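# Reorient a wooden corner block in the palm

## Task

A wooden corner-shaped block sits loose on the upturned palm of the right hand. Rotate it inside that hand until its orientation in the hand matches the two goal pictures. Only this hand may touch it (wrist camera, camera post and last arm link count as hand). It fails if the block contacts anything else or leaves the hand. To complete it, the block must rest still for a moment in the palm or fingers without touching the wrist, camera or post, the palm must face straight up, and no hand motor may read moving or overload or be building toward a shutdown (motors dead from the start are exempt). Then declare it done.

## Robot and tools

Robot: one arm with a right hand (index, middle, ring, thumb; 16 finger motors) and one camera, cam_wrist (616x616 fisheye), fixed on the hand. A mast on the palm side near the wrist (x +0.05 to +0.10, z -0.16 to -0.11, up to y +0.06 m, hand-point frame) can collide with things. Occasionally a loose object gets a brief shove from outside. Nothing may be knocked off the table.

Frames. Result lines report the hand point in the scene frame: origin on the table under the arm base, +z up, +y to the left when facing +x; position in metres, orientation as quat wxyz. The hand point sits in front of the palm where thumb tip meets index and middle tips. Its own axes: +z along straightened fingers toward the tips, +x across the palm away from the thumb, +y out of the palm face (the palm surface is at y = -0.062). Finger knuckles at z = -0.017, fingertips 0.139 m beyond. Palm facing straight up means hand +y points along scene +z.

execute_actions: argument actions is a list holding at most one item. Empty list: no command, returns state plus pictures. {"rows": [...], "steps": n}: an action of 1 to 15 control steps (30 per second, default 15, at least 7 needed); each row is used for one step and the final row repeats if rows run out. {"steps": n} alone (up to 300): a wait counted from the previous result. Optional pictures: true adds images.

A row is one flat list of 24 numbers, each in [-1, 1], for the single arm:
1-6: dx, dy, dz, rx, ry, rz. An offset (not an absolute pose) in the hand point's own axes, measured from the hand-point pose in the most recent result showing it (for later calls inside the same reply, or before any such result, from where the robot actually is when the action begins). Every row in an action is measured from that same base, not chained. Scale: 1.0 = 0.6 m for position, 180 degrees for rotation; rx, ry, rz form one rotation vector. All zeros therefore drives back to that base pose, it is not a pause.
7-22: finger goal angles, each linearly mapped between its two stops (absolute targets, not offsets): index_mcp, index_abd, index_pip, index_dip, middle_mcp, middle_abd, middle_pip, middle_dip, ring_mcp, ring_abd, ring_pip, ring_dip, thumb_cmc, thumb_axl, thumb_mcp, thumb_ipl. Angle ranges are given as degrees at +1 and at -1, then the straight value. Going toward -1: each _mcp curls the finger at the knuckle into the palm (-18, +128; straight +0.75); _abd swings the finger sideways away from the thumb (-60, +60; +0.00); _pip bends the middle joint (-29, +108; +0.58); _dip the end joint (-21, +117; +0.70). thumb_cmc moves the thumb from lying flat beside the palm to in front of it (-20, +120; +0.71); thumb_axl rolls the thumb about its length (-27, +140; +0.68); thumb_mcp (-69, +109; +0.23) and thumb_ipl (-77, +108; +0.17) bend it. With thumb_axl straight those two bend toward +z; at thumb_axl -0.40 they bend in the direction thumb_cmc -1 swings.
23: current_limit, cap for all motors, -1 = 0 mA up to +1 = 550 mA (minimum 11 mA); low caps also slow fingers and may leave them unable to lift. 24: speed, motor set-point rate = (speed+1)/2 of 5.9 rad/s. Start values +0.4 and -0.6; last written value persists.

move: target is one 24-number row as above (same offset rule); optional speed in m/s, 0.002 to 0.5, default 0.25, rotation capped at twice that in rad/s. Drives the hand point in a straight line, 0.5 to 10 s (stops short after 10 s), shorter rotation direction. Finger numbers are sent at the start. It does not avoid obstacles; fast moves or targets far past contact hit and press harder. The result adds a move: line with an ending (done, off_target, moving, held, fault), acting limits (paced = pose clipped; held = steps blocked, after which the arm may jump faster than asked), and distance from target.

wait: seconds 0 to 10, sends nothing new. zoom_image: camera "cam_wrist", region [x0, y0, x1, y1] in pixels, top-left origin, at most 504x504. show_instructions: no arguments, shows the goal reference images. finished_scene: scene = current scene number; irreversible, ends the scene and grades it. Replying with no tool call ends everything.

Motion limits: each step the commanded pose is clipped to 70 mm and 16 degrees from the measured pose; inverse kinematics favours position over orientation. Motions often finish a centimetre or more short, usually low; the elbow may sag, making the hand drop and the palm tilt more with each uncorrected action, so re-aim at the wanted pose. After an action the arm continues only to the last clipped pose, so check the result and send the remainder.

Timing: the simulation keeps running while you think and write. Each action's result is captured 7 steps before it ends; those steps run afterwards. Only results with nothing pending show a Hand target line.

Results: hand_goal (written goals; repeating them keeps a grip), hand_measured (actual angles, same scale; repeating them loosens it), hand_current_ma (positive pushes toward -1), hand_state per motor: moving, goal (within 0.02), blocked (stopped short, still pushing), overload (shut down). A motor at 495 mA or more accumulates seconds (decaying below that); at 5 s it shuts off for 10 s, then returns to its goal. Overload from the first reading means permanently dead. A pose unreachable line or HELD marks rows the clearance check altered or dropped. FAULT, HAND FAULT and OVER-TEMPERATURE FAULT lines mean stops; after a HAND FAULT the remaining calls of that reply are skipped. MOTOR HOT warns from 85 °C. When the arm is stopped, new finger commands are discarded.

Avoid: dropping the block or letting it touch the wrist, camera post or anything outside the hand, fast contacts, sustained high finger currents, and tilting the palm far from upward.

Each tool is called in YAML: its name, and indented under it one key for each argument.

## Session

show_instructions:

execute_actions:
  actions: []

zoom_image:
  camera: "cam_wrist"
  region: [130, 200, 400, 470]

Reference images for this scene: goal picture from the wrist camera place, goal picture looking into the palm.

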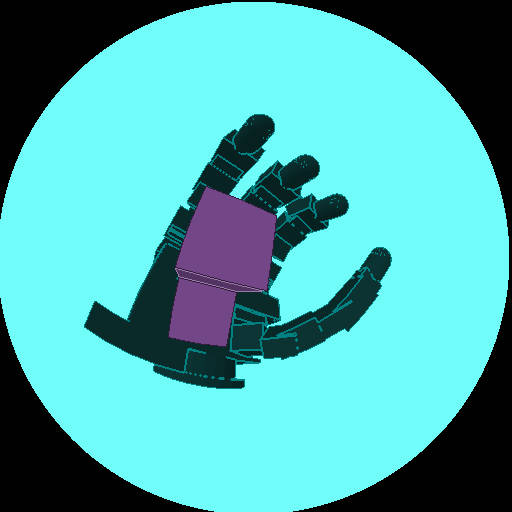

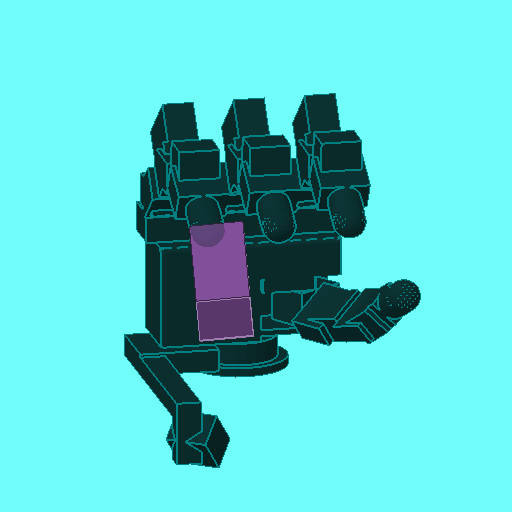

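Scene clock: 0.00 s of 4800.00 s.
end_effector_position=(+0.4980, -0.0111, +0.4743) hand_goal=(+0.046, +0.000, -0.008, +0.280, +0.046, +0.000, -0.008, +0.280, +0.046, +0.000, -0.008, +0.280, -0.104, +0.266, +0.032, -0.018) hand_measured=(+0.062, +0.000, -0.006, +0.282, +0.062, +0.000, -0.006, +0.282, +0.060, +0.000, -0.006, +0.282, -0.090, +0.270, +0.034, -0.016) hand_current_ma=(+85, +0, +13, +14, +90, +0, +15, +14, +81, +0, +15, +12, +76, +26, +14, +12) hand_state=(goal, goal, goal, goal, goal, goal, goal, goal, goal, goal, goal, goal, goal, goal, goal, goal) hand_current_limit=0.40 hand_speed=-0.60 end_effector_quat_wxyz=(+0.506, +0.499, +0.485, +0.509)
Joint positions: [0.061 1.127 0.614 0.544 0.057 0.015]
Joint velocities: [ 0.005  0.005 -0.017 -0.002  0.007  0.037]
Joint torques (N m, as the arm reports them, + toward a larger angle): no reading
Motor temperatures (°C, as the motors report them): [25 22 26 25 25 23]
Hand target: +0.500, -0.011, +0.493; +0.514, +0.490, +0.475, +0.519
camera_calibration (this result's frames):
cam_wrist: T_world_to_cam=[[-0.0240733, -0.788308, 0.61481, -0.256791], [-0.684405, -0.435279, -0.584912, 0.570623], [0.728704, -0.43486, -0.529044, 0.0135502], [0, 0, 0, 1]] pos_world=[0.374481, 0.0518417, 0.49881]

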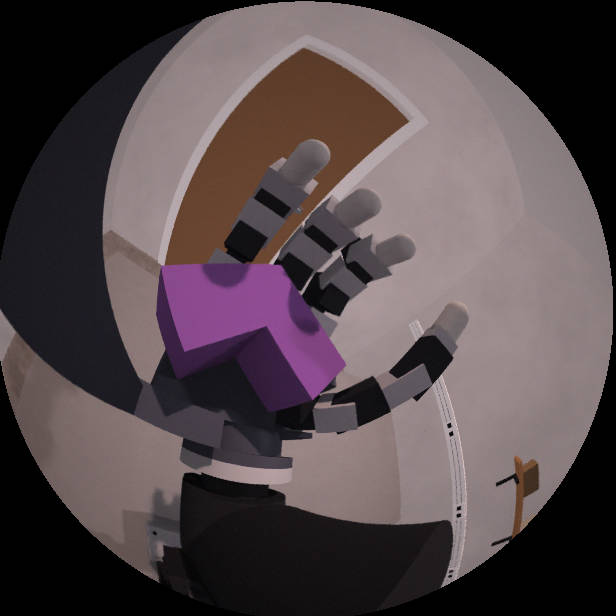

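Region (130, 200, 400, 470) of cam_wrist's 616x616 image, scaled by 1.867, with more detail than that image has.

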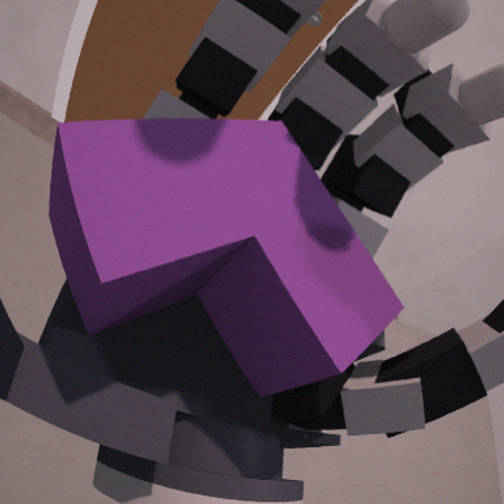

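move:
  target: [0,0,0,0,0,0, 0.3,0.5,0.3,0.4, 0.4,0.3,0.3,0.4, 0.5,0,-0.95,-0.7, -0.1,0.266,0.23,0.17, 0.4,-0.3]

move:
  target: [0,0,0,0,0,0, 0.3,0.5,0.3,0.4, 0.4,0.3,0.3,0.4, 0.3,0.4,-0.9,-0.6, -0.1,0.266,0.23,0.17, 0.4,-0.4]

move:
  target: [0,0,0,0,0,0, 0.3,0.5,0.3,0.4, 0.4,0.3,0.3,0.4, -0.15,0.4,-0.75,-0.48, -0.1,0.266,0.23,0.17, 0.4,-0.7]

zoom_image:
  camera: "cam_wrist"
  region: [110, 180, 410, 480]

Scene clock: 4.73 s of 4800.00 s.
end_effector_position=(+0.4980, -0.0111, +0.4743) hand_goal=(+0.300, +0.500, +0.300, +0.400, +0.400, +0.300, +0.300, +0.400, +0.500, +0.000, -0.950, -0.700, -0.100, +0.266, +0.230, +0.170) hand_measured=(+0.308, +0.498, +0.300, +0.398, +0.410, +0.298, +0.300, +0.398, +0.506, +0.000, -0.948, -0.698, -0.090, +0.268, +0.230, +0.168) hand_current_ma=(+44, -8, -3, -14, +51, -11, -1, -14, +32, +0, +6, +12, +54, +14, -1, -11) hand_state=(goal, goal, goal, goal, goal, goal, goal, goal, goal, goal, goal, goal, goal, goal, goal, goal) hand_current_limit=0.40 hand_speed=-0.30 end_effector_quat_wxyz=(+0.506, +0.499, +0.485, +0.509)
Joint positions: [0.061 1.127 0.614 0.544 0.057 0.015]
Joint velocities: [ 0.005  0.015  0.007  0.007 -0.051 -0.081]
Joint torques (N m, as the arm reports them, + toward a larger angle): [ 0.39 -6.81  9.79  2.1  -0.04 -0.14]
Motor temperatures (°C, as the motors report them): [25 22 28 25 25 23]
Hand target: +0.498, -0.011, +0.474; +0.506, +0.499, +0.485, +0.509
Off the commanded pose: 0.000 m, 0 deg.
Kept back: nothing.
After step 90, 0.47 s passed at rest.
move: done
camera_calibration (this result's frames):
cam_wrist: T_world_to_cam=[[-0.0240733, -0.788308, 0.61481, -0.256791], [-0.684405, -0.435279, -0.584912, 0.570623], [0.728704, -0.43486, -0.529044, 0.0135502], [0, 0, 0, 1]] pos_world=[0.374481, 0.0518417, 0.49881]

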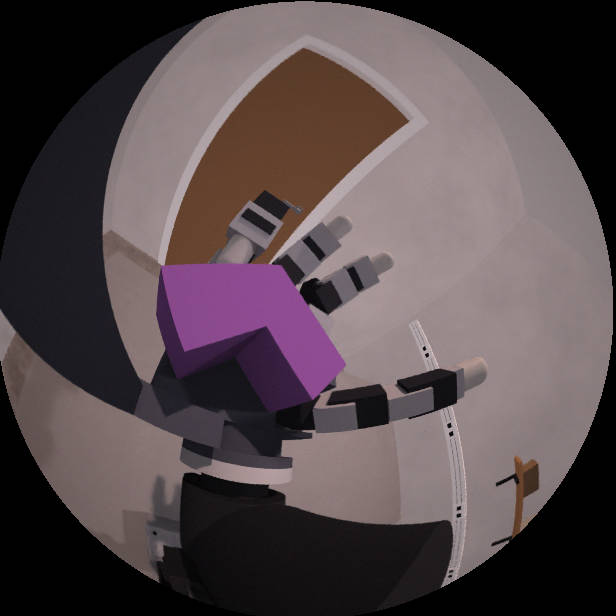

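Scene clock: 5.37 s of 4800.00 s.
end_effector_position=(+0.4980, -0.0111, +0.4743) hand_goal=(+0.300, +0.500, +0.300, +0.400, +0.400, +0.300, +0.300, +0.400, +0.300, +0.400, -0.900, -0.600, -0.100, +0.266, +0.230, +0.170) hand_measured=(+0.308, +0.498, +0.300, +0.398, +0.410, +0.298, +0.300, +0.398, +0.314, +0.396, -0.908, -0.604, -0.090, +0.268, +0.230, +0.168) hand_current_ma=(+44, -8, -3, -14, +51, -11, -1, -14, +81, -14, -35, -19, +54, +14, -1, -11) hand_state=(goal, goal, goal, goal, goal, goal, goal, goal, goal, goal, goal, goal, goal, goal, goal, goal) hand_current_limit=0.40 hand_speed=-0.40 end_effector_quat_wxyz=(+0.506, +0.499, +0.485, +0.509)
Joint positions: [0.061 1.127 0.614 0.544 0.057 0.015]
Joint velocities: [-0.005  0.015 -0.002 -0.017  0.007 -0.007]
Joint torques (N m, as the arm reports them, + toward a larger angle): [ 0.47 -6.74  9.67  2.1  -0.04 -0.14]
Motor temperatures (°C, as the motors report them): [25 22 28 25 25 23]
Hand target: +0.498, -0.011, +0.474; +0.506, +0.499, +0.485, +0.509
Off the commanded pose: 0.000 m, 0 deg.
Kept back: nothing.
move: done
camera_calibration (this result's frames):
cam_wrist: T_world_to_cam=[[-0.0240733, -0.788308, 0.61481, -0.256791], [-0.684405, -0.435279, -0.584912, 0.570623], [0.728704, -0.43486, -0.529044, 0.0135502], [0, 0, 0, 1]] pos_world=[0.374481, 0.0518417, 0.49881]

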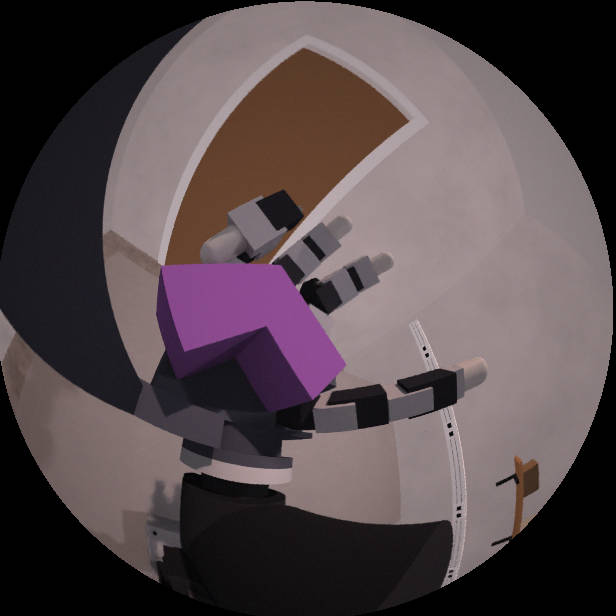

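Scene clock: 6.30 s of 4800.00 s.
end_effector_position=(+0.4980, -0.0111, +0.4743) hand_goal=(+0.300, +0.500, +0.300, +0.400, +0.400, +0.300, +0.300, +0.400, -0.150, +0.400, -0.750, -0.480, -0.100, +0.266, +0.230, +0.170) hand_measured=(+0.308, +0.498, +0.300, +0.398, +0.410, +0.298, +0.300, +0.398, -0.140, +0.398, -0.754, -0.482, -0.090, +0.268, +0.230, +0.168) hand_current_ma=(+44, -8, -3, -14, +51, -10, -1, -14, +55, -13, -22, -15, +54, +14, -1, -11) hand_state=(goal, goal, goal, goal, goal, goal, goal, goal, goal, goal, goal, goal, goal, goal, goal, goal) hand_current_limit=0.40 hand_speed=-0.70 end_effector_quat_wxyz=(+0.506, +0.499, +0.485, +0.509)
Joint positions: [0.061 1.127 0.614 0.544 0.057 0.015]
Joint velocities: [-0.015 -0.005  0.007 -0.012  0.095 -0.007]
Joint torques (N m, as the arm reports them, + toward a larger angle): [ 0.45 -6.85  9.8   2.09 -0.04 -0.14]
Motor temperatures (°C, as the motors report them): [25 23 28 25 25 23]
Hand target: +0.498, -0.011, +0.474; +0.506, +0.499, +0.485, +0.509
Off the commanded pose: 0.000 m, 0 deg.
Kept back: nothing.
move: done
camera_calibration (this result's frames):
cam_wrist: T_world_to_cam=[[-0.0240733, -0.788308, 0.61481, -0.256791], [-0.684405, -0.435279, -0.584912, 0.570623], [0.728704, -0.43486, -0.529044, 0.0135502], [0, 0, 0, 1]] pos_world=[0.374481, 0.0518417, 0.49881]

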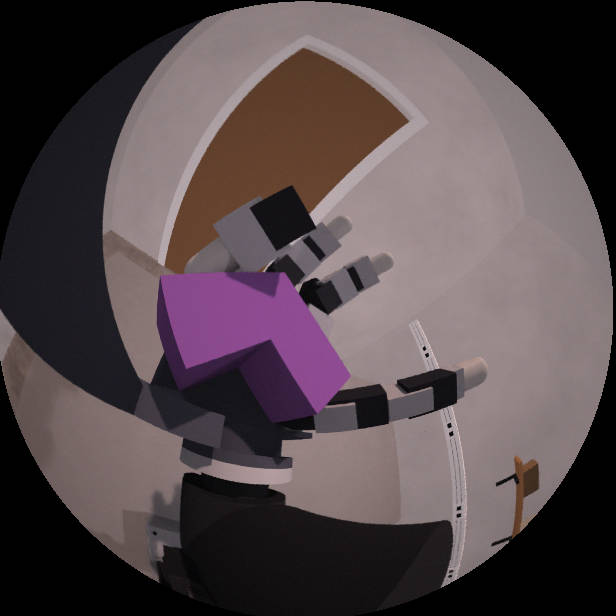

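Region (110, 180, 410, 480) of cam_wrist's 616x616 image, scaled by 1.680, with more detail than that image has.

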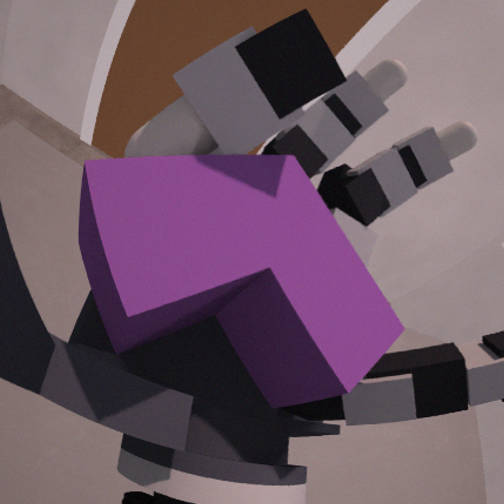

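execute_actions:
  actions: []

show_instructions:

Scene clock: 7.37 s of 4800.00 s.
end_effector_position=(+0.4980, -0.0111, +0.4743) hand_goal=(+0.300, +0.500, +0.300, +0.400, +0.400, +0.300, +0.300, +0.400, -0.150, +0.400, -0.750, -0.480, -0.100, +0.266, +0.230, +0.170) hand_measured=(+0.308, +0.498, +0.300, +0.398, +0.410, +0.298, +0.300, +0.398, -0.140, +0.398, -0.754, -0.482, -0.090, +0.268, +0.230, +0.168) hand_current_ma=(+44, -8, -3, -14, +51, -10, -1, -14, +55, -13, -22, -15, +54, +14, -1, -11) hand_state=(goal, goal, goal, goal, goal, goal, goal, goal, goal, goal, goal, goal, goal, goal, goal, goal) hand_current_limit=0.40 hand_speed=-0.70 end_effector_quat_wxyz=(+0.506, +0.499, +0.485, +0.509)
Joint positions: [0.061 1.127 0.614 0.544 0.057 0.015]
Joint velocities: [ 0.015 -0.015  0.012 -0.007 -0.007  0.037]
Joint torques (N m, as the arm reports them, + toward a larger angle): [ 0.41 -6.86  9.78  2.07 -0.04 -0.14]
Motor temperatures (°C, as the motors report them): [25 23 28 25 25 23]
Hand target: +0.498, -0.011, +0.474; +0.506, +0.499, +0.485, +0.509
Off the commanded pose: 0.000 m, 0 deg.
Kept back: nothing.
Steps of this call (steps 1 to 32: nothing new was sent). Readings (end_effector_position | what the end effector reports):
1: (+0.4980, -0.0111, +0.4743) | hand_goal=(+0.300, +0.500, +0.300, +0.400, +0.400, +0.300, +0.300, +0.400, -0.150, +0.400, -0.750, -0.480, -0.100, +0.266, +0.230, +0.170) hand_measured=(+0.308, +0.498, +0.300, +0.398, +0.410, +0.298, +0.300, +0.398, -0.140, +0.398, -0.754, -0.482, -0.090, +0.268, +0.230, +0.168) hand_current_ma=(+44, -8, -3, -14, +51, -10, -1, -14, +55, -13, -22, -15, +54, +14, -1, -11) hand_state=(goal, goal, goal, goal, goal, goal, goal, goal, goal, goal, goal, goal, goal, goal, goal, goal) hand_current_limit=0.40 hand_speed=-0.70
2: (+0.4980, -0.0111, +0.4743) | hand_goal=(+0.300, +0.500, +0.300, +0.400, +0.400, +0.300, +0.300, +0.400, -0.150, +0.400, -0.750, -0.480, -0.100, +0.266, +0.230, +0.170) hand_measured=(+0.308, +0.498, +0.300, +0.398, +0.410, +0.298, +0.300, +0.398, -0.140, +0.398, -0.754, -0.482, -0.090, +0.268, +0.230, +0.168) hand_current_ma=(+44, -8, -3, -14, +51, -10, -1, -14, +55, -13, -22, -15, +54, +14, -1, -11) hand_state=(goal, goal, goal, goal, goal, goal, goal, goal, goal, goal, goal, goal, goal, goal, goal, goal) hand_current_limit=0.40 hand_speed=-0.70
4: (+0.4980, -0.0111, +0.4743) | hand_goal=(+0.300, +0.500, +0.300, +0.400, +0.400, +0.300, +0.300, +0.400, -0.150, +0.400, -0.750, -0.480, -0.100, +0.266, +0.230, +0.170) hand_measured=(+0.308, +0.498, +0.300, +0.398, +0.410, +0.298, +0.300, +0.398, -0.140, +0.398, -0.754, -0.482, -0.090, +0.268, +0.230, +0.168) hand_current_ma=(+44, -8, -3, -14, +51, -10, -1, -14, +55, -13, -22, -15, +54, +14, -1, -11) hand_state=(goal, goal, goal, goal, goal, goal, goal, goal, goal, goal, goal, goal, goal, goal, goal, goal) hand_current_limit=0.40 hand_speed=-0.70
8: (+0.4980, -0.0111, +0.4743) | hand_goal=(+0.300, +0.500, +0.300, +0.400, +0.400, +0.300, +0.300, +0.400, -0.150, +0.400, -0.750, -0.480, -0.100, +0.266, +0.230, +0.170) hand_measured=(+0.308, +0.498, +0.300, +0.398, +0.410, +0.298, +0.300, +0.398, -0.140, +0.398, -0.754, -0.482, -0.090, +0.268, +0.230, +0.168) hand_current_ma=(+44, -8, -3, -14, +51, -10, -1, -14, +55, -13, -22, -15, +54, +14, -1, -11) hand_state=(goal, goal, goal, goal, goal, goal, goal, goal, goal, goal, goal, goal, goal, goal, goal, goal) hand_current_limit=0.40 hand_speed=-0.70
32: the state above
camera_calibration (this result's frames):
cam_wrist: T_world_to_cam=[[-0.0240733, -0.788308, 0.61481, -0.256791], [-0.684405, -0.435279, -0.584912, 0.570623], [0.728704, -0.43486, -0.529044, 0.0135502], [0, 0, 0, 1]] pos_world=[0.374481, 0.0518417, 0.49881]

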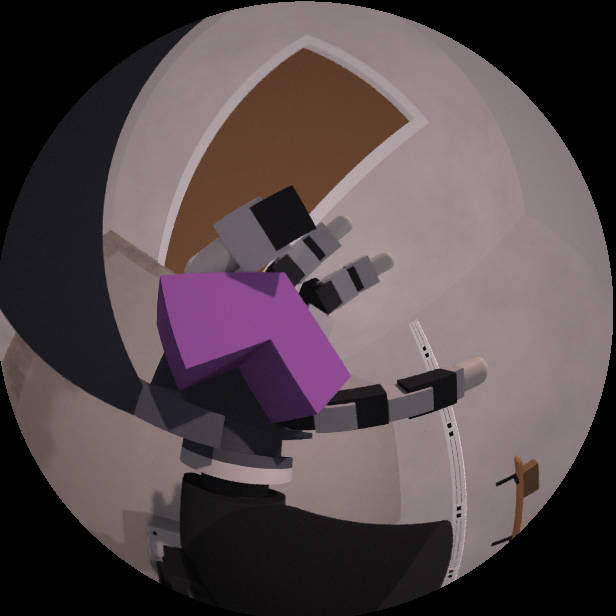

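Reference images for this scene: goal picture from the wrist camera place, goal picture looking into the palm.

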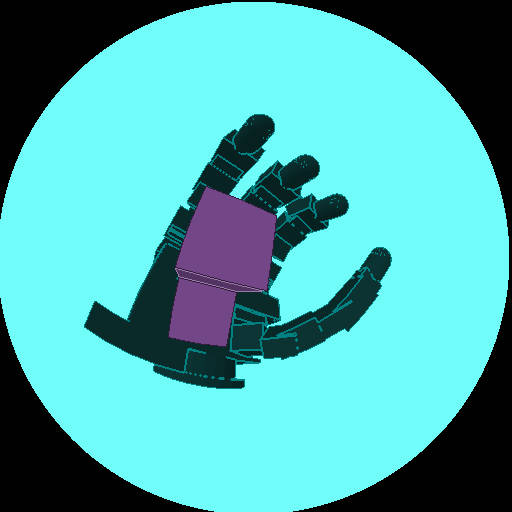

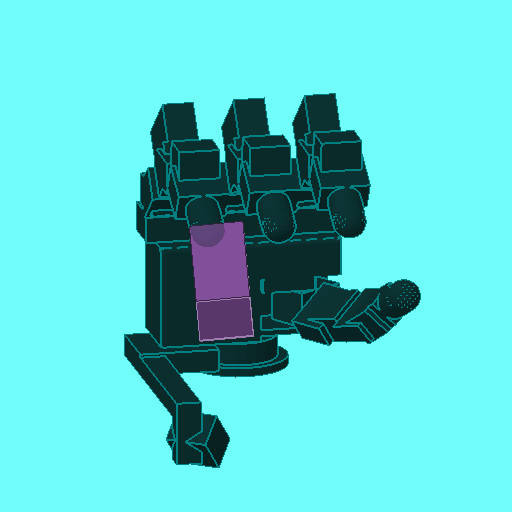

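move:
  target: [0,0,0,0,0,0, -0.5,0.5,-0.15,0.2, 0.4,0.3,0.3,0.4, -0.15,0.4,-0.75,-0.48, 0.6,0.266,0.23,0.17, 0.4,-0.5]

Scene clock: 13.00 s of 4800.00 s.
end_effector_position=(+0.4980, -0.0111, +0.4743) hand_goal=(-0.500, +0.500, -0.150, +0.200, +0.400, +0.300, +0.300, +0.400, -0.150, +0.400, -0.750, -0.480, +0.600, +0.266, +0.230, +0.170) hand_measured=(-0.500, +0.500, -0.150, +0.202, +0.410, +0.298, +0.300, +0.398, -0.140, +0.398, -0.754, -0.482, +0.610, +0.268, +0.232, +0.168) hand_current_ma=(+5, -4, +2, +13, +51, -10, -1, -14, +55, -13, -22, -15, +56, +14, +12, -7) hand_state=(goal, goal, goal, goal, goal, goal, goal, goal, goal, goal, goal, goal, goal, goal, goal, goal) hand_current_limit=0.40 hand_speed=-0.50 end_effector_quat_wxyz=(+0.506, +0.499, +0.485, +0.509)
Joint positions: [0.061 1.127 0.614 0.544 0.057 0.015]
Joint velocities: [-0.024 -0.005  0.002 -0.012 -0.081  0.007]
Joint torques (N m, as the arm reports them, + toward a larger angle): [ 0.38 -6.79  9.72  2.   -0.04 -0.17]
Motor temperatures (°C, as the motors report them): [25 23 29 25 25 23]
Hand target: +0.498, -0.011, +0.474; +0.506, +0.499, +0.485, +0.509
Off the commanded pose: 0.000 m, 0 deg.
Kept back: nothing.
After step 90, 1.40 s passed at rest.
move: done
camera_calibration (this result's frames):
cam_wrist: T_world_to_cam=[[-0.0240733, -0.788308, 0.61481, -0.256791], [-0.684405, -0.435279, -0.584912, 0.570623], [0.728704, -0.43486, -0.529044, 0.0135502], [0, 0, 0, 1]] pos_world=[0.374481, 0.0518417, 0.49881]

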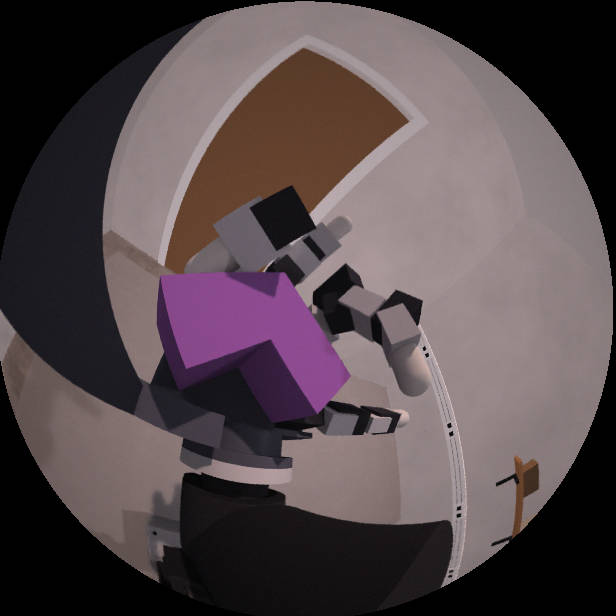

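move:
  target: [0,0,0,0,0,0, -0.5,-0.45,-0.15,0.2, 0.6,0,0.3,0.4, -0.15,0.4,-0.75,-0.48, 0.6,0.266,0.23,0.17, 0.4,-0.5]

Scene clock: 14.43 s of 4800.00 s.
end_effector_position=(+0.4980, -0.0111, +0.4743) hand_goal=(-0.500, -0.450, -0.150, +0.200, +0.600, +0.000, +0.300, +0.400, -0.150, +0.400, -0.750, -0.480, +0.600, +0.266, +0.230, +0.170) hand_measured=(-0.500, -0.448, -0.150, +0.202, +0.610, +0.004, +0.300, +0.398, -0.140, +0.398, -0.754, -0.482, +0.610, +0.268, +0.232, +0.168) hand_current_ma=(+5, +6, +1, +12, +57, +15, +3, -13, +55, -13, -22, -15, +56, +14, +12, -7) hand_state=(goal, goal, goal, goal, goal, goal, goal, goal, goal, goal, goal, goal, goal, goal, goal, goal) hand_current_limit=0.40 hand_speed=-0.50 end_effector_quat_wxyz=(+0.506, +0.499, +0.485, +0.509)
Joint positions: [0.061 1.127 0.614 0.544 0.057 0.015]
Joint velocities: [ 0.005  0.005 -0.017 -0.007 -0.037 -0.037]
Joint torques (N m, as the arm reports them, + toward a larger angle): [ 0.39 -6.74  9.72  2.03 -0.04 -0.14]
Motor temperatures (°C, as the motors report them): [25 23 29 25 25 23]
Hand target: +0.498, -0.011, +0.474; +0.506, +0.499, +0.485, +0.509
Off the commanded pose: 0.000 m, 0 deg.
Kept back: nothing.
move: done
camera_calibration (this result's frames):
cam_wrist: T_world_to_cam=[[-0.0240733, -0.788308, 0.61481, -0.256791], [-0.684405, -0.435279, -0.584912, 0.570623], [0.728704, -0.43486, -0.529044, 0.0135502], [0, 0, 0, 1]] pos_world=[0.374481, 0.0518417, 0.49881]

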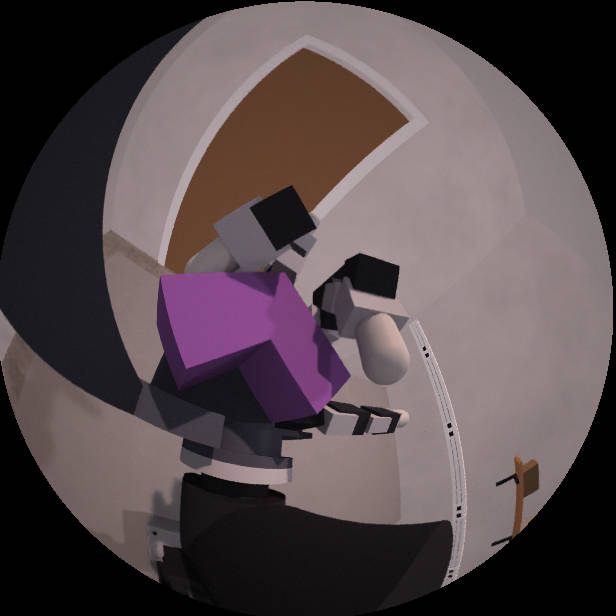

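Lower the tip onto Q.

move:
  target: [0,0,0,0,0,0, -0.7,-0.6,-0.3,0.0, 0.6,0,0.3,0.4, -0.15,0.4,-0.75,-0.48, 0.6,0.266,0.23,0.17, 0.4,-0.6]

Scene clock: 15.37 s of 4800.00 s.
end_effector_position=(+0.4980, -0.0111, +0.4743) hand_goal=(-0.700, -0.600, -0.300, +0.000, +0.600, +0.000, +0.300, +0.400, -0.150, +0.400, -0.750, -0.480, +0.600, +0.266, +0.230, +0.170) hand_measured=(-0.542, -0.508, -0.200, +0.100, +0.610, +0.004, +0.300, +0.398, -0.142, +0.398, -0.754, -0.482, +0.612, +0.268, +0.232, +0.168) hand_current_ma=(+385, +385, +385, +368, +57, +15, +3, -13, +45, -13, -22, -15, +57, +14, +12, -7) hand_state=(moving, blocked, blocked, moving, goal, goal, goal, goal, goal, goal, goal, goal, goal, goal, goal, goal) hand_current_limit=0.40 hand_speed=-0.60 end_effector_quat_wxyz=(+0.506, +0.499, +0.485, +0.509)
Joint positions: [0.061 1.127 0.614 0.544 0.057 0.015]
Joint velocities: [-0.005  0.005  0.022 -0.002 -0.066  0.007]
Joint torques (N m, as the arm reports them, + toward a larger angle): [ 0.41 -6.79  9.74  2.03 -0.07 -0.14]
Motor temperatures (°C, as the motors report them): [25 23 29 25 25 23]
Hand target: +0.498, -0.011, +0.474; +0.506, +0.499, +0.485, +0.509
Off the commanded pose: 0.000 m, 0 deg.
Kept back: nothing.
move: done
camera_calibration (this result's frames):
cam_wrist: T_world_to_cam=[[-0.0240733, -0.788308, 0.61481, -0.256791], [-0.684405, -0.435279, -0.584912, 0.570623], [0.728704, -0.43486, -0.529044, 0.0135502], [0, 0, 0, 1]] pos_world=[0.374481, 0.0518417, 0.49881]

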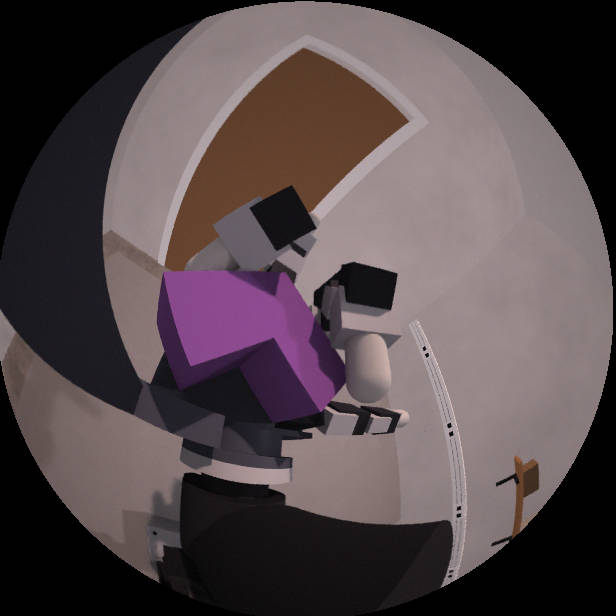

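move:
  target: [0,0,0,0,0,0, -0.25,-0.5,-0.6,-0.15, 0.6,0,0.3,0.4, -0.15,0.4,-0.75,-0.48, 0.6,0.266,0.23,0.17, 0.4,-0.8]

Scene clock: 16.90 s of 4800.00 s.
end_effector_position=(+0.4980, -0.0111, +0.4743) hand_goal=(-0.250, -0.500, -0.600, -0.150, +0.600, +0.000, +0.300, +0.400, -0.150, +0.400, -0.750, -0.480, +0.600, +0.266, +0.230, +0.170) hand_measured=(-0.222, -0.494, -0.566, -0.126, +0.610, +0.004, +0.300, +0.398, -0.144, +0.398, -0.754, -0.482, +0.612, +0.268, +0.232, +0.168) hand_current_ma=(+148, +25, +178, +124, +57, +14, +3, -13, +36, -10, -22, -15, +57, +14, +12, -7) hand_state=(blocked, goal, blocked, blocked, goal, goal, goal, goal, goal, goal, goal, goal, goal, goal, goal, goal) hand_current_limit=0.40 hand_speed=-0.80 end_effector_quat_wxyz=(+0.506, +0.499, +0.485, +0.509)
Joint positions: [0.061 1.127 0.614 0.544 0.057 0.015]
Joint velocities: [-0.005 -0.005 -0.022 -0.012 -0.007  0.066]
Joint torques (N m, as the arm reports them, + toward a larger angle): [ 0.44 -6.6   9.81  2.   -0.04 -0.15]
Motor temperatures (°C, as the motors report them): [25 23 29 25 25 23]
Hand target: +0.498, -0.011, +0.474; +0.506, +0.499, +0.485, +0.509
Off the commanded pose: 0.000 m, 0 deg.
Kept back: nothing.
move: done
camera_calibration (this result's frames):
cam_wrist: T_world_to_cam=[[-0.0240733, -0.788308, 0.61481, -0.256791], [-0.684405, -0.435279, -0.584912, 0.570623], [0.728704, -0.43486, -0.529044, 0.0135502], [0, 0, 0, 1]] pos_world=[0.374481, 0.0518417, 0.49881]

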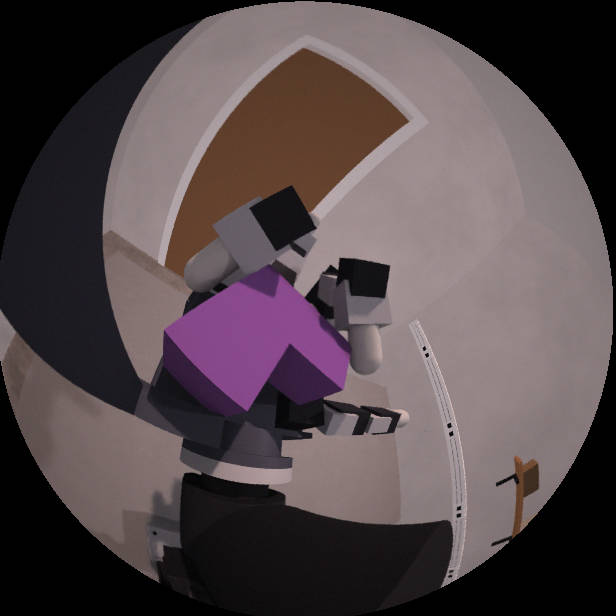

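Rotating well. Continue.

move:
  target: [0,0,0,0,0,0, 0.0,-0.45,-0.85,-0.3, 0.6,0,0.3,0.4, -0.15,0.4,-0.75,-0.48, 0.6,0.266,0.23,0.17, 0.4,-0.8]

Scene clock: 17.93 s of 4800.00 s.
end_effector_position=(+0.4980, -0.0111, +0.4743) hand_goal=(+0.000, -0.450, -0.850, -0.300, +0.600, +0.000, +0.300, +0.400, -0.150, +0.400, -0.750, -0.480, +0.600, +0.266, +0.230, +0.170) hand_measured=(+0.000, -0.454, -0.850, -0.298, +0.610, +0.004, +0.300, +0.398, -0.144, +0.398, -0.754, -0.482, +0.612, +0.268, +0.232, +0.168) hand_current_ma=(+4, -21, +2, +13, +57, +14, +3, -13, +36, -9, -22, -15, +57, +14, +12, -7) hand_state=(goal, goal, goal, goal, goal, goal, goal, goal, goal, goal, goal, goal, goal, goal, goal, goal) hand_current_limit=0.40 hand_speed=-0.80 end_effector_quat_wxyz=(+0.506, +0.499, +0.485, +0.509)
Joint positions: [0.061 1.127 0.614 0.544 0.057 0.015]
Joint velocities: [ 0.015 -0.005 -0.007 -0.022  0.066 -0.022]
Joint torques (N m, as the arm reports them, + toward a larger angle): [ 0.38 -6.8   9.75  2.04 -0.04 -0.15]
Motor temperatures (°C, as the motors report them): [25 23 29 25 25 23]
Hand target: +0.498, -0.011, +0.474; +0.506, +0.499, +0.485, +0.509
Off the commanded pose: 0.000 m, 0 deg.
Kept back: nothing.
move: done
camera_calibration (this result's frames):
cam_wrist: T_world_to_cam=[[-0.0240733, -0.788308, 0.61481, -0.256791], [-0.684405, -0.435279, -0.584912, 0.570623], [0.728704, -0.43486, -0.529044, 0.0135502], [0, 0, 0, 1]] pos_world=[0.374481, 0.0518417, 0.49881]

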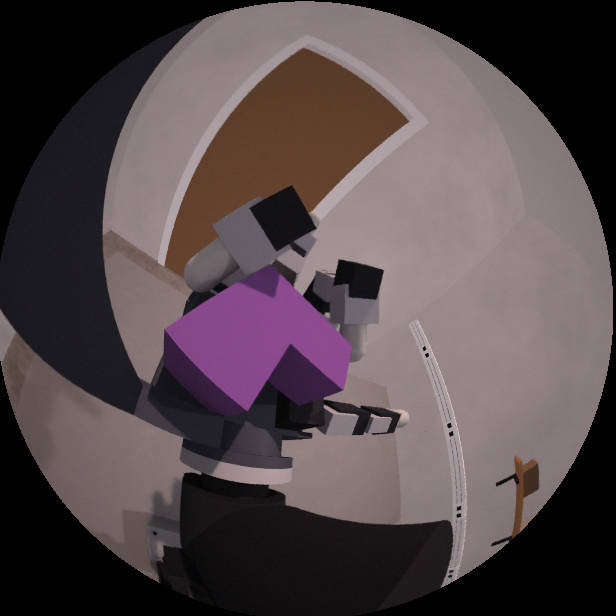

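execute_actions:
  actions:
    - {"rows":[[0,0,0,0,0,0, 0.0,-0.45,-0.2,0.2, 0.6,0,0.3,0.4, -0.15,0.4,-0.75,-0.48, 0.6,0.266,0.23,0.17, 0.4,-0.3]],"steps":15}

move:
  target: [0,0,0,0,0,0, -0.45,-0.45,-0.2,0.2, 0.6,0,0.3,0.4, -0.15,0.4,-0.75,-0.48, 0.6,0.266,0.23,0.17, 0.4,-0.5]

move:
  target: [0,0,0,0,0,0, -0.5,-0.45,-0.4,-0.1, 0.6,0,0.3,0.4, -0.15,0.4,-0.75,-0.48, 0.6,0.266,0.23,0.17, 0.4,-0.6]

Scene clock: 19.03 s of 4800.00 s.
end_effector_position=(+0.4980, -0.0111, +0.4743) hand_goal=(+0.000, -0.450, -0.200, +0.200, +0.600, +0.000, +0.300, +0.400, -0.150, +0.400, -0.750, -0.480, +0.600, +0.266, +0.230, +0.170) hand_measured=(+0.000, -0.454, -0.666, -0.106, +0.610, +0.004, +0.300, +0.398, -0.144, +0.398, -0.754, -0.482, +0.612, +0.268, +0.232, +0.168) hand_current_ma=(+5, -21, -88, -76, +57, +14, +3, -13, +36, -9, -22, -15, +57, +14, +12, -7) hand_state=(goal, goal, moving, moving, goal, goal, goal, goal, goal, goal, goal, goal, goal, goal, goal, goal) hand_current_limit=0.40 hand_speed=-0.30 end_effector_quat_wxyz=(+0.506, +0.499, +0.485, +0.509)
Joint positions: [0.061 1.127 0.614 0.544 0.057 0.015]
Joint velocities: [-0.005 -0.005  0.017 -0.012 -0.051 -0.066]
Joint torques (N m, as the arm reports them, + toward a larger angle): [ 0.42 -6.89  9.75  2.05 -0.04 -0.14]
Motor temperatures (°C, as the motors report them): [25 23 29 25 25 23]
Steps of this call (steps 1 to 25: nothing new was sent; steps 26 to 33: the first 8 steps of this action). Readings (end_effector_position | what the end effector reports):
26: (+0.4980, -0.0111, +0.4743) | hand_goal=(+0.000, -0.450, -0.200, +0.200, +0.600, +0.000, +0.300, +0.400, -0.150, +0.400, -0.750, -0.480, +0.600, +0.266, +0.230, +0.170) hand_measured=(+0.000, -0.454, -0.850, -0.298, +0.610, +0.004, +0.300, +0.398, -0.144, +0.398, -0.754, -0.482, +0.612, +0.268, +0.232, +0.168) hand_current_ma=(+4, -21, +2, +13, +57, +14, +3, -13, +36, -9, -22, -15, +57, +14, +12, -7) hand_state=(goal, goal, moving, moving, goal, goal, goal, goal, goal, goal, goal, goal, goal, goal, goal, goal) hand_current_limit=0.40 hand_speed=-0.30
27: (+0.4980, -0.0111, +0.4743) | hand_goal=(+0.000, -0.450, -0.200, +0.200, +0.600, +0.000, +0.300, +0.400, -0.150, +0.400, -0.750, -0.480, +0.600, +0.266, +0.230, +0.170) hand_measured=(+0.000, -0.454, -0.848, -0.296, +0.610, +0.004, +0.300, +0.398, -0.144, +0.398, -0.754, -0.482, +0.612, +0.268, +0.232, +0.168) hand_current_ma=(+4, -21, -207, -192, +57, +14, +3, -13, +36, -9, -22, -15, +57, +14, +12, -7) hand_state=(goal, goal, moving, moving, goal, goal, goal, goal, goal, goal, goal, goal, goal, goal, goal, goal) hand_current_limit=0.40 hand_speed=-0.30
29: (+0.4980, -0.0111, +0.4743) | hand_goal=(+0.000, -0.450, -0.200, +0.200, +0.600, +0.000, +0.300, +0.400, -0.150, +0.400, -0.750, -0.480, +0.600, +0.266, +0.230, +0.170) hand_measured=(+0.000, -0.454, -0.794, -0.240, +0.610, +0.004, +0.300, +0.398, -0.144, +0.398, -0.754, -0.482, +0.612, +0.268, +0.232, +0.168) hand_current_ma=(+5, -21, -123, -102, +57, +14, +3, -13, +36, -9, -22, -15, +57, +14, +12, -7) hand_state=(goal, goal, moving, moving, goal, goal, goal, goal, goal, goal, goal, goal, goal, goal, goal, goal) hand_current_limit=0.40 hand_speed=-0.30
33: the state above

Scene clock: 20.47 s of 4800.00 s.
end_effector_position=(+0.4980, -0.0111, +0.4743) hand_goal=(-0.450, -0.450, -0.200, +0.200, +0.600, +0.000, +0.300, +0.400, -0.150, +0.400, -0.750, -0.480, +0.600, +0.266, +0.230, +0.170) hand_measured=(-0.448, -0.454, -0.204, +0.196, +0.610, +0.004, +0.300, +0.398, -0.144, +0.398, -0.754, -0.482, +0.612, +0.268, +0.232, +0.168) hand_current_ma=(+8, -21, -20, -21, +57, +14, +3, -13, +36, -9, -22, -15, +57, +14, +12, -7) hand_state=(goal, goal, goal, goal, goal, goal, goal, goal, goal, goal, goal, goal, goal, goal, goal, goal) hand_current_limit=0.40 hand_speed=-0.50 end_effector_quat_wxyz=(+0.506, +0.499, +0.485, +0.509)
Joint positions: [0.061 1.127 0.614 0.544 0.057 0.015]
Joint velocities: [-0.015 -0.015 -0.007 -0.007 -0.081  0.022]
Joint torques (N m, as the arm reports them, + toward a larger angle): [ 0.4  -6.87  9.71  2.02 -0.04 -0.14]
Motor temperatures (°C, as the motors report them): [25 23 30 25 25 23]
Hand target: +0.498, -0.011, +0.474; +0.506, +0.499, +0.485, +0.509
Off your previous action's commanded pose: 0.000 m, 0 deg at its last step (step 7 of this call).
Off the commanded pose: 0.000 m, 0 deg.
Kept back: nothing.
move: done
camera_calibration (this result's frames):
cam_wrist: T_world_to_cam=[[-0.0240733, -0.788308, 0.61481, -0.256791], [-0.684405, -0.435279, -0.584912, 0.570623], [0.728704, -0.43486, -0.529044, 0.0135502], [0, 0, 0, 1]] pos_world=[0.374481, 0.0518417, 0.49881]

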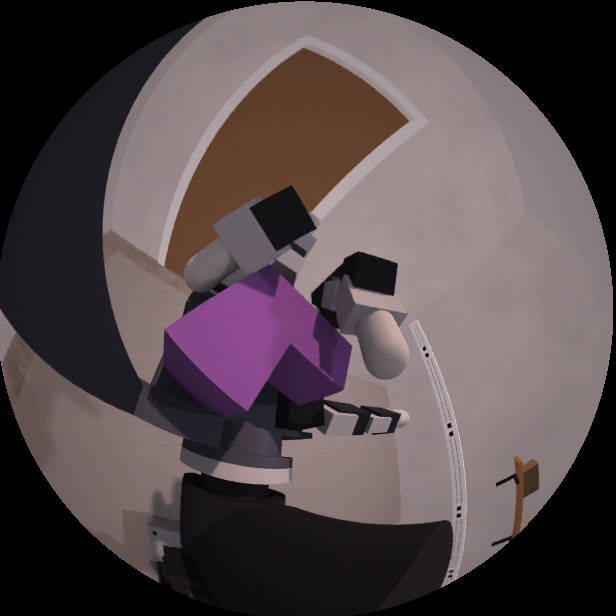

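Scene clock: 21.20 s of 4800.00 s.
end_effector_position=(+0.4980, -0.0111, +0.4743) hand_goal=(-0.500, -0.450, -0.400, -0.100, +0.600, +0.000, +0.300, +0.400, -0.150, +0.400, -0.750, -0.480, +0.600, +0.266, +0.230, +0.170) hand_measured=(-0.458, -0.418, -0.290, -0.040, +0.610, +0.004, +0.300, +0.398, -0.144, +0.398, -0.754, -0.482, +0.612, +0.268, +0.232, +0.168) hand_current_ma=(+226, +144, +385, +304, +57, +14, +3, -13, +36, -9, -22, -15, +57, +14, +12, -7) hand_state=(blocked, blocked, blocked, blocked, goal, goal, goal, goal, goal, goal, goal, goal, goal, goal, goal, goal) hand_current_limit=0.40 hand_speed=-0.60 end_effector_quat_wxyz=(+0.506, +0.499, +0.485, +0.509)
Joint positions: [0.061 1.127 0.614 0.544 0.057 0.015]
Joint velocities: [-0.005 -0.005 -0.012  0.007 -0.066 -0.022]
Joint torques (N m, as the arm reports them, + toward a larger angle): [ 0.41 -6.68  9.78  2.03 -0.04 -0.14]
Motor temperatures (°C, as the motors report them): [25 23 30 25 25 23]
Hand target: +0.498, -0.011, +0.474; +0.506, +0.499, +0.485, +0.509
Off the commanded pose: 0.000 m, 0 deg.
Kept back: nothing.
move: done
camera_calibration (this result's frames):
cam_wrist: T_world_to_cam=[[-0.0240733, -0.788308, 0.61481, -0.256791], [-0.684405, -0.435279, -0.584912, 0.570623], [0.728704, -0.43486, -0.529044, 0.0135502], [0, 0, 0, 1]] pos_world=[0.374481, 0.0518417, 0.49881]

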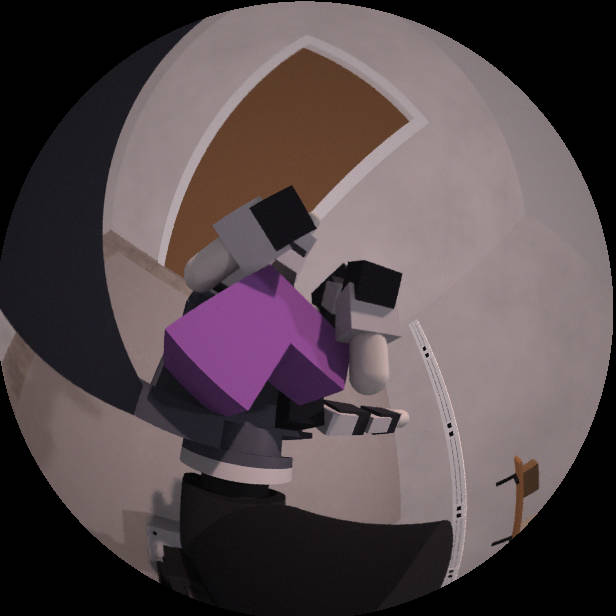

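move:
  target: [0,0,0,0,0,0, -0.12,-0.3,-0.75,-0.3, 0.6,0,0.3,0.4, -0.15,0.4,-0.75,-0.48, 0.6,0.266,0.23,0.17, 0.4,-0.8]

Scene clock: 22.63 s of 4800.00 s.
end_effector_position=(+0.4980, -0.0111, +0.4743) hand_goal=(-0.120, -0.300, -0.750, -0.300, +0.600, +0.000, +0.300, +0.400, -0.150, +0.400, -0.750, -0.480, +0.600, +0.266, +0.230, +0.170) hand_measured=(-0.102, -0.298, -0.578, -0.254, +0.610, +0.004, +0.300, +0.398, -0.144, +0.398, -0.756, -0.482, +0.612, +0.268, +0.232, +0.168) hand_current_ma=(+102, +7, +383, +237, +57, +14, +3, -13, +36, -9, -35, -15, +57, +14, +12, -7) hand_state=(goal, goal, blocked, blocked, goal, goal, goal, goal, goal, goal, goal, goal, goal, goal, goal, goal) hand_current_limit=0.40 hand_speed=-0.80 end_effector_quat_wxyz=(+0.506, +0.499, +0.485, +0.509)
Joint positions: [0.061 1.127 0.614 0.544 0.057 0.015]
Joint velocities: [-0.005 -0.005  0.007  0.017 -0.051 -0.081]
Joint torques (N m, as the arm reports them, + toward a larger angle): [ 0.39 -6.79  9.74  2.04 -0.04 -0.15]
Motor temperatures (°C, as the motors report them): [25 23 30 25 25 23]
Hand target: +0.498, -0.011, +0.474; +0.506, +0.499, +0.485, +0.509
Off the commanded pose: 0.000 m, 0 deg.
Kept back: nothing.
move: done
camera_calibration (this result's frames):
cam_wrist: T_world_to_cam=[[-0.0240733, -0.788308, 0.61481, -0.256791], [-0.684405, -0.435279, -0.584912, 0.570623], [0.728704, -0.43486, -0.529044, 0.0135502], [0, 0, 0, 1]] pos_world=[0.374481, 0.0518417, 0.49881]

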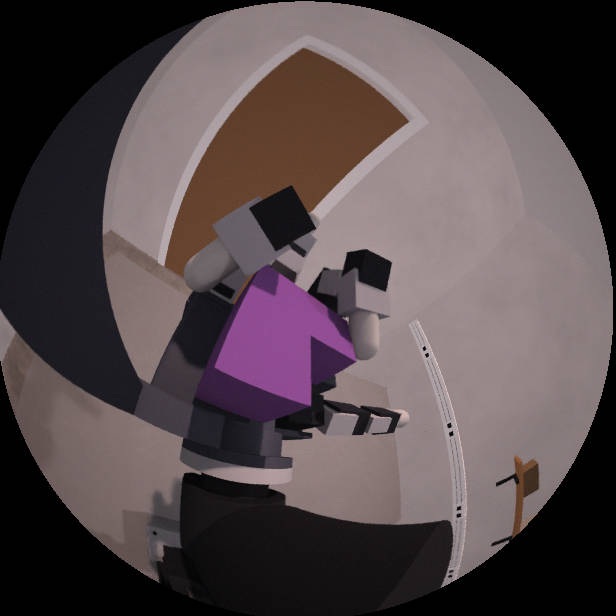

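execute_actions:
  actions:
    - {"rows":[[0,0,0,0,0,0, 0.1,0.3,-0.3,0.0, 0.6,0,0.3,0.4, -0.3,0.4,-0.55,-0.4, 0.6,0.266,0.23,0.17, 0.4,-0.4]],"steps":15}

move:
  target: [0,0,0,0,0,0, 0.1,0.3,-0.3,0.0, 0.6,0,0.3,0.4, -0.3,-0.7,-0.55,-0.4, 0.6,0.266,0.23,0.17, 0.4,-0.7]

Scene clock: 24.07 s of 4800.00 s.
end_effector_position=(+0.4980, -0.0111, +0.4743) hand_goal=(+0.100, +0.300, -0.300, +0.000, +0.600, +0.000, +0.300, +0.400, -0.300, +0.400, -0.550, -0.400, +0.600, +0.266, +0.230, +0.170) hand_measured=(+0.080, -0.100, -0.442, -0.082, +0.610, +0.004, +0.300, +0.398, -0.282, +0.398, -0.592, -0.404, +0.612, +0.268, +0.232, +0.168) hand_current_ma=(+85, -78, -100, -75, +57, +14, +3, -13, -25, -9, -34, -17, +57, +14, +12, -7) hand_state=(moving, moving, moving, moving, goal, goal, goal, goal, moving, goal, moving, goal, goal, goal, goal, goal) hand_current_limit=0.40 hand_speed=-0.40 end_effector_quat_wxyz=(+0.506, +0.499, +0.485, +0.509)
Joint positions: [0.061 1.127 0.614 0.544 0.057 0.015]
Joint velocities: [-0.015  0.005  0.007 -0.012  0.022  0.095]
Joint torques (N m, as the arm reports them, + toward a larger angle): [ 0.38 -6.6   9.6   2.09 -0.04 -0.17]
Motor temperatures (°C, as the motors report them): [25 23 30 25 25 23]
Steps of this call (steps 1 to 35: nothing new was sent; steps 36 to 43: the first 8 steps of this action). Readings (end_effector_position | what the end effector reports):
36: (+0.4980, -0.0111, +0.4743) | hand_goal=(+0.100, +0.300, -0.300, +0.000, +0.600, +0.000, +0.300, +0.400, -0.300, +0.400, -0.550, -0.400, +0.600, +0.266, +0.230, +0.170) hand_measured=(-0.102, -0.298, -0.578, -0.254, +0.610, +0.004, +0.300, +0.398, -0.144, +0.398, -0.756, -0.482, +0.612, +0.268, +0.232, +0.168) hand_current_ma=(+102, +7, +385, +237, +57, +14, +3, -13, +36, -9, -35, -15, +57, +14, +12, -7) hand_state=(moving, moving, moving, moving, goal, goal, goal, goal, moving, goal, moving, moving, goal, goal, goal, goal) hand_current_limit=0.40 hand_speed=-0.40
37: (+0.4980, -0.0111, +0.4743) | hand_goal=(+0.100, +0.300, -0.300, +0.000, +0.600, +0.000, +0.300, +0.400, -0.300, +0.400, -0.550, -0.400, +0.600, +0.266, +0.230, +0.170) hand_measured=(-0.100, -0.298, -0.578, -0.252, +0.610, +0.004, +0.300, +0.398, -0.144, +0.398, -0.756, -0.482, +0.612, +0.268, +0.232, +0.168) hand_current_ma=(-66, -176, +141, +33, +57, +14, +3, -13, +248, -9, -232, -184, +57, +14, +12, -7) hand_state=(moving, moving, moving, moving, goal, goal, goal, goal, moving, goal, moving, moving, goal, goal, goal, goal) hand_current_limit=0.40 hand_speed=-0.40
39: (+0.4980, -0.0111, +0.4743) | hand_goal=(+0.100, +0.300, -0.300, +0.000, +0.600, +0.000, +0.300, +0.400, -0.300, +0.400, -0.550, -0.400, +0.600, +0.266, +0.230, +0.170) hand_measured=(-0.054, -0.250, -0.568, -0.216, +0.610, +0.004, +0.300, +0.398, -0.178, +0.398, -0.716, -0.430, +0.612, +0.268, +0.232, +0.168) hand_current_ma=(-46, -123, -144, -66, +57, +14, +3, -13, +164, -9, -124, -12, +57, +14, +12, -7) hand_state=(moving, moving, moving, moving, goal, goal, goal, goal, moving, goal, moving, moving, goal, goal, goal, goal) hand_current_limit=0.40 hand_speed=-0.40
43: the state above

Scene clock: 26.20 s of 4800.00 s.
end_effector_position=(+0.4980, -0.0111, +0.4743) hand_goal=(+0.100, +0.300, -0.300, +0.000, +0.600, +0.000, +0.300, +0.400, -0.300, -0.700, -0.550, -0.400, +0.600, +0.266, +0.230, +0.170) hand_measured=(+0.104, +0.298, -0.304, -0.004, +0.610, +0.004, +0.300, +0.398, -0.298, -0.698, -0.558, -0.404, +0.612, +0.268, +0.232, +0.168) hand_current_ma=(+19, -11, -25, -23, +57, +14, +3, -13, +10, +13, -39, -18, +57, +14, +12, -7) hand_state=(goal, goal, goal, goal, goal, goal, goal, goal, goal, goal, goal, goal, goal, goal, goal, goal) hand_current_limit=0.40 hand_speed=-0.70 end_effector_quat_wxyz=(+0.506, +0.499, +0.485, +0.509)
Joint positions: [0.061 1.127 0.614 0.544 0.057 0.015]
Joint velocities: [-0.024 -0.015  0.022 -0.002 -0.037  0.007]
Joint torques (N m, as the arm reports them, + toward a larger angle): [ 0.42 -6.81  9.75  2.05 -0.04 -0.14]
Motor temperatures (°C, as the motors report them): [25 23 30 25 25 23]
Hand target: +0.498, -0.011, +0.474; +0.506, +0.499, +0.485, +0.509
Off your previous action's commanded pose: 0.000 m, 0 deg at its last step (step 7 of this call).
Off the commanded pose: 0.000 m, 0 deg.
Kept back: nothing.
move: done
camera_calibration (this result's frames):
cam_wrist: T_world_to_cam=[[-0.0240733, -0.788308, 0.61481, -0.256791], [-0.684405, -0.435279, -0.584912, 0.570623], [0.728704, -0.43486, -0.529044, 0.0135502], [0, 0, 0, 1]] pos_world=[0.374481, 0.0518417, 0.49881]

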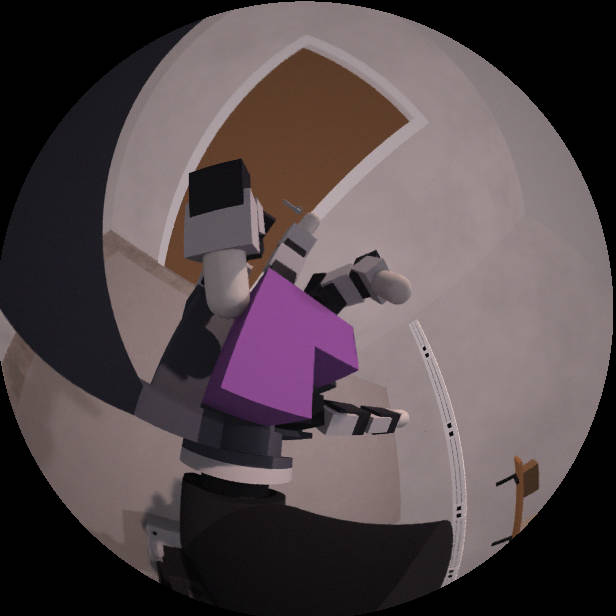

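move:
  target: [0,0,0,0,0,0, 0.1,0.3,-0.3,0.0, 0.6,0,0.3,0.4, -0.4,-0.9,-0.8,-0.6, 0.6,0.266,0.23,0.17, 0.4,-0.75]

Scene clock: 27.13 s of 4800.00 s.
end_effector_position=(+0.4980, -0.0111, +0.4743) hand_goal=(+0.100, +0.300, -0.300, +0.000, +0.600, +0.000, +0.300, +0.400, -0.400, -0.900, -0.800, -0.600, +0.600, +0.266, +0.230, +0.170) hand_measured=(+0.104, +0.298, -0.304, -0.004, +0.610, +0.004, +0.300, +0.398, -0.398, -0.898, -0.782, -0.596, +0.612, +0.268, +0.232, +0.168) hand_current_ma=(+19, -11, -25, -23, +57, +14, +3, -13, +10, +8, +95, +26, +57, +14, +12, -7) hand_state=(goal, goal, goal, goal, goal, goal, goal, goal, goal, goal, goal, goal, goal, goal, goal, goal) hand_current_limit=0.40 hand_speed=-0.75 end_effector_quat_wxyz=(+0.506, +0.499, +0.485, +0.509)
Joint positions: [0.061 1.127 0.614 0.544 0.057 0.015]
Joint velocities: [-0.015 -0.005 -0.007 -0.017  0.037 -0.066]
Joint torques (N m, as the arm reports them, + toward a larger angle): [ 0.35 -6.83  9.73  2.05 -0.04 -0.14]
Motor temperatures (°C, as the motors report them): [25 23 30 25 25 23]
Hand target: +0.498, -0.011, +0.474; +0.506, +0.499, +0.485, +0.509
Off the commanded pose: 0.000 m, 0 deg.
Kept back: nothing.
move: done
camera_calibration (this result's frames):
cam_wrist: T_world_to_cam=[[-0.0240733, -0.788308, 0.61481, -0.256791], [-0.684405, -0.435279, -0.584912, 0.570623], [0.728704, -0.43486, -0.529044, 0.0135502], [0, 0, 0, 1]] pos_world=[0.374481, 0.0518417, 0.49881]

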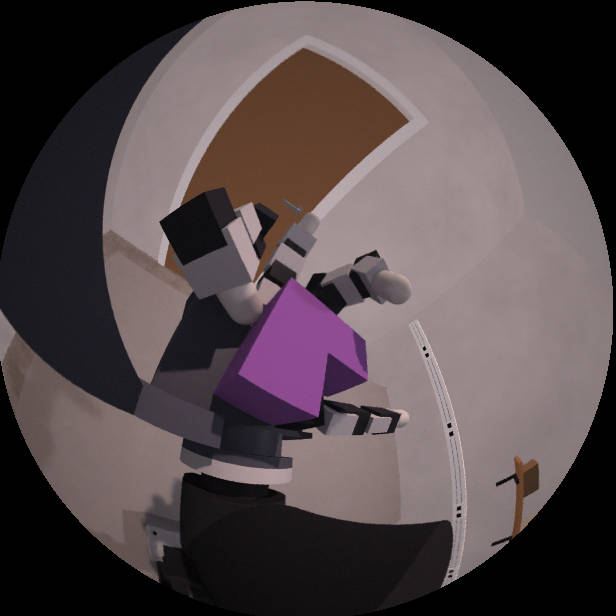

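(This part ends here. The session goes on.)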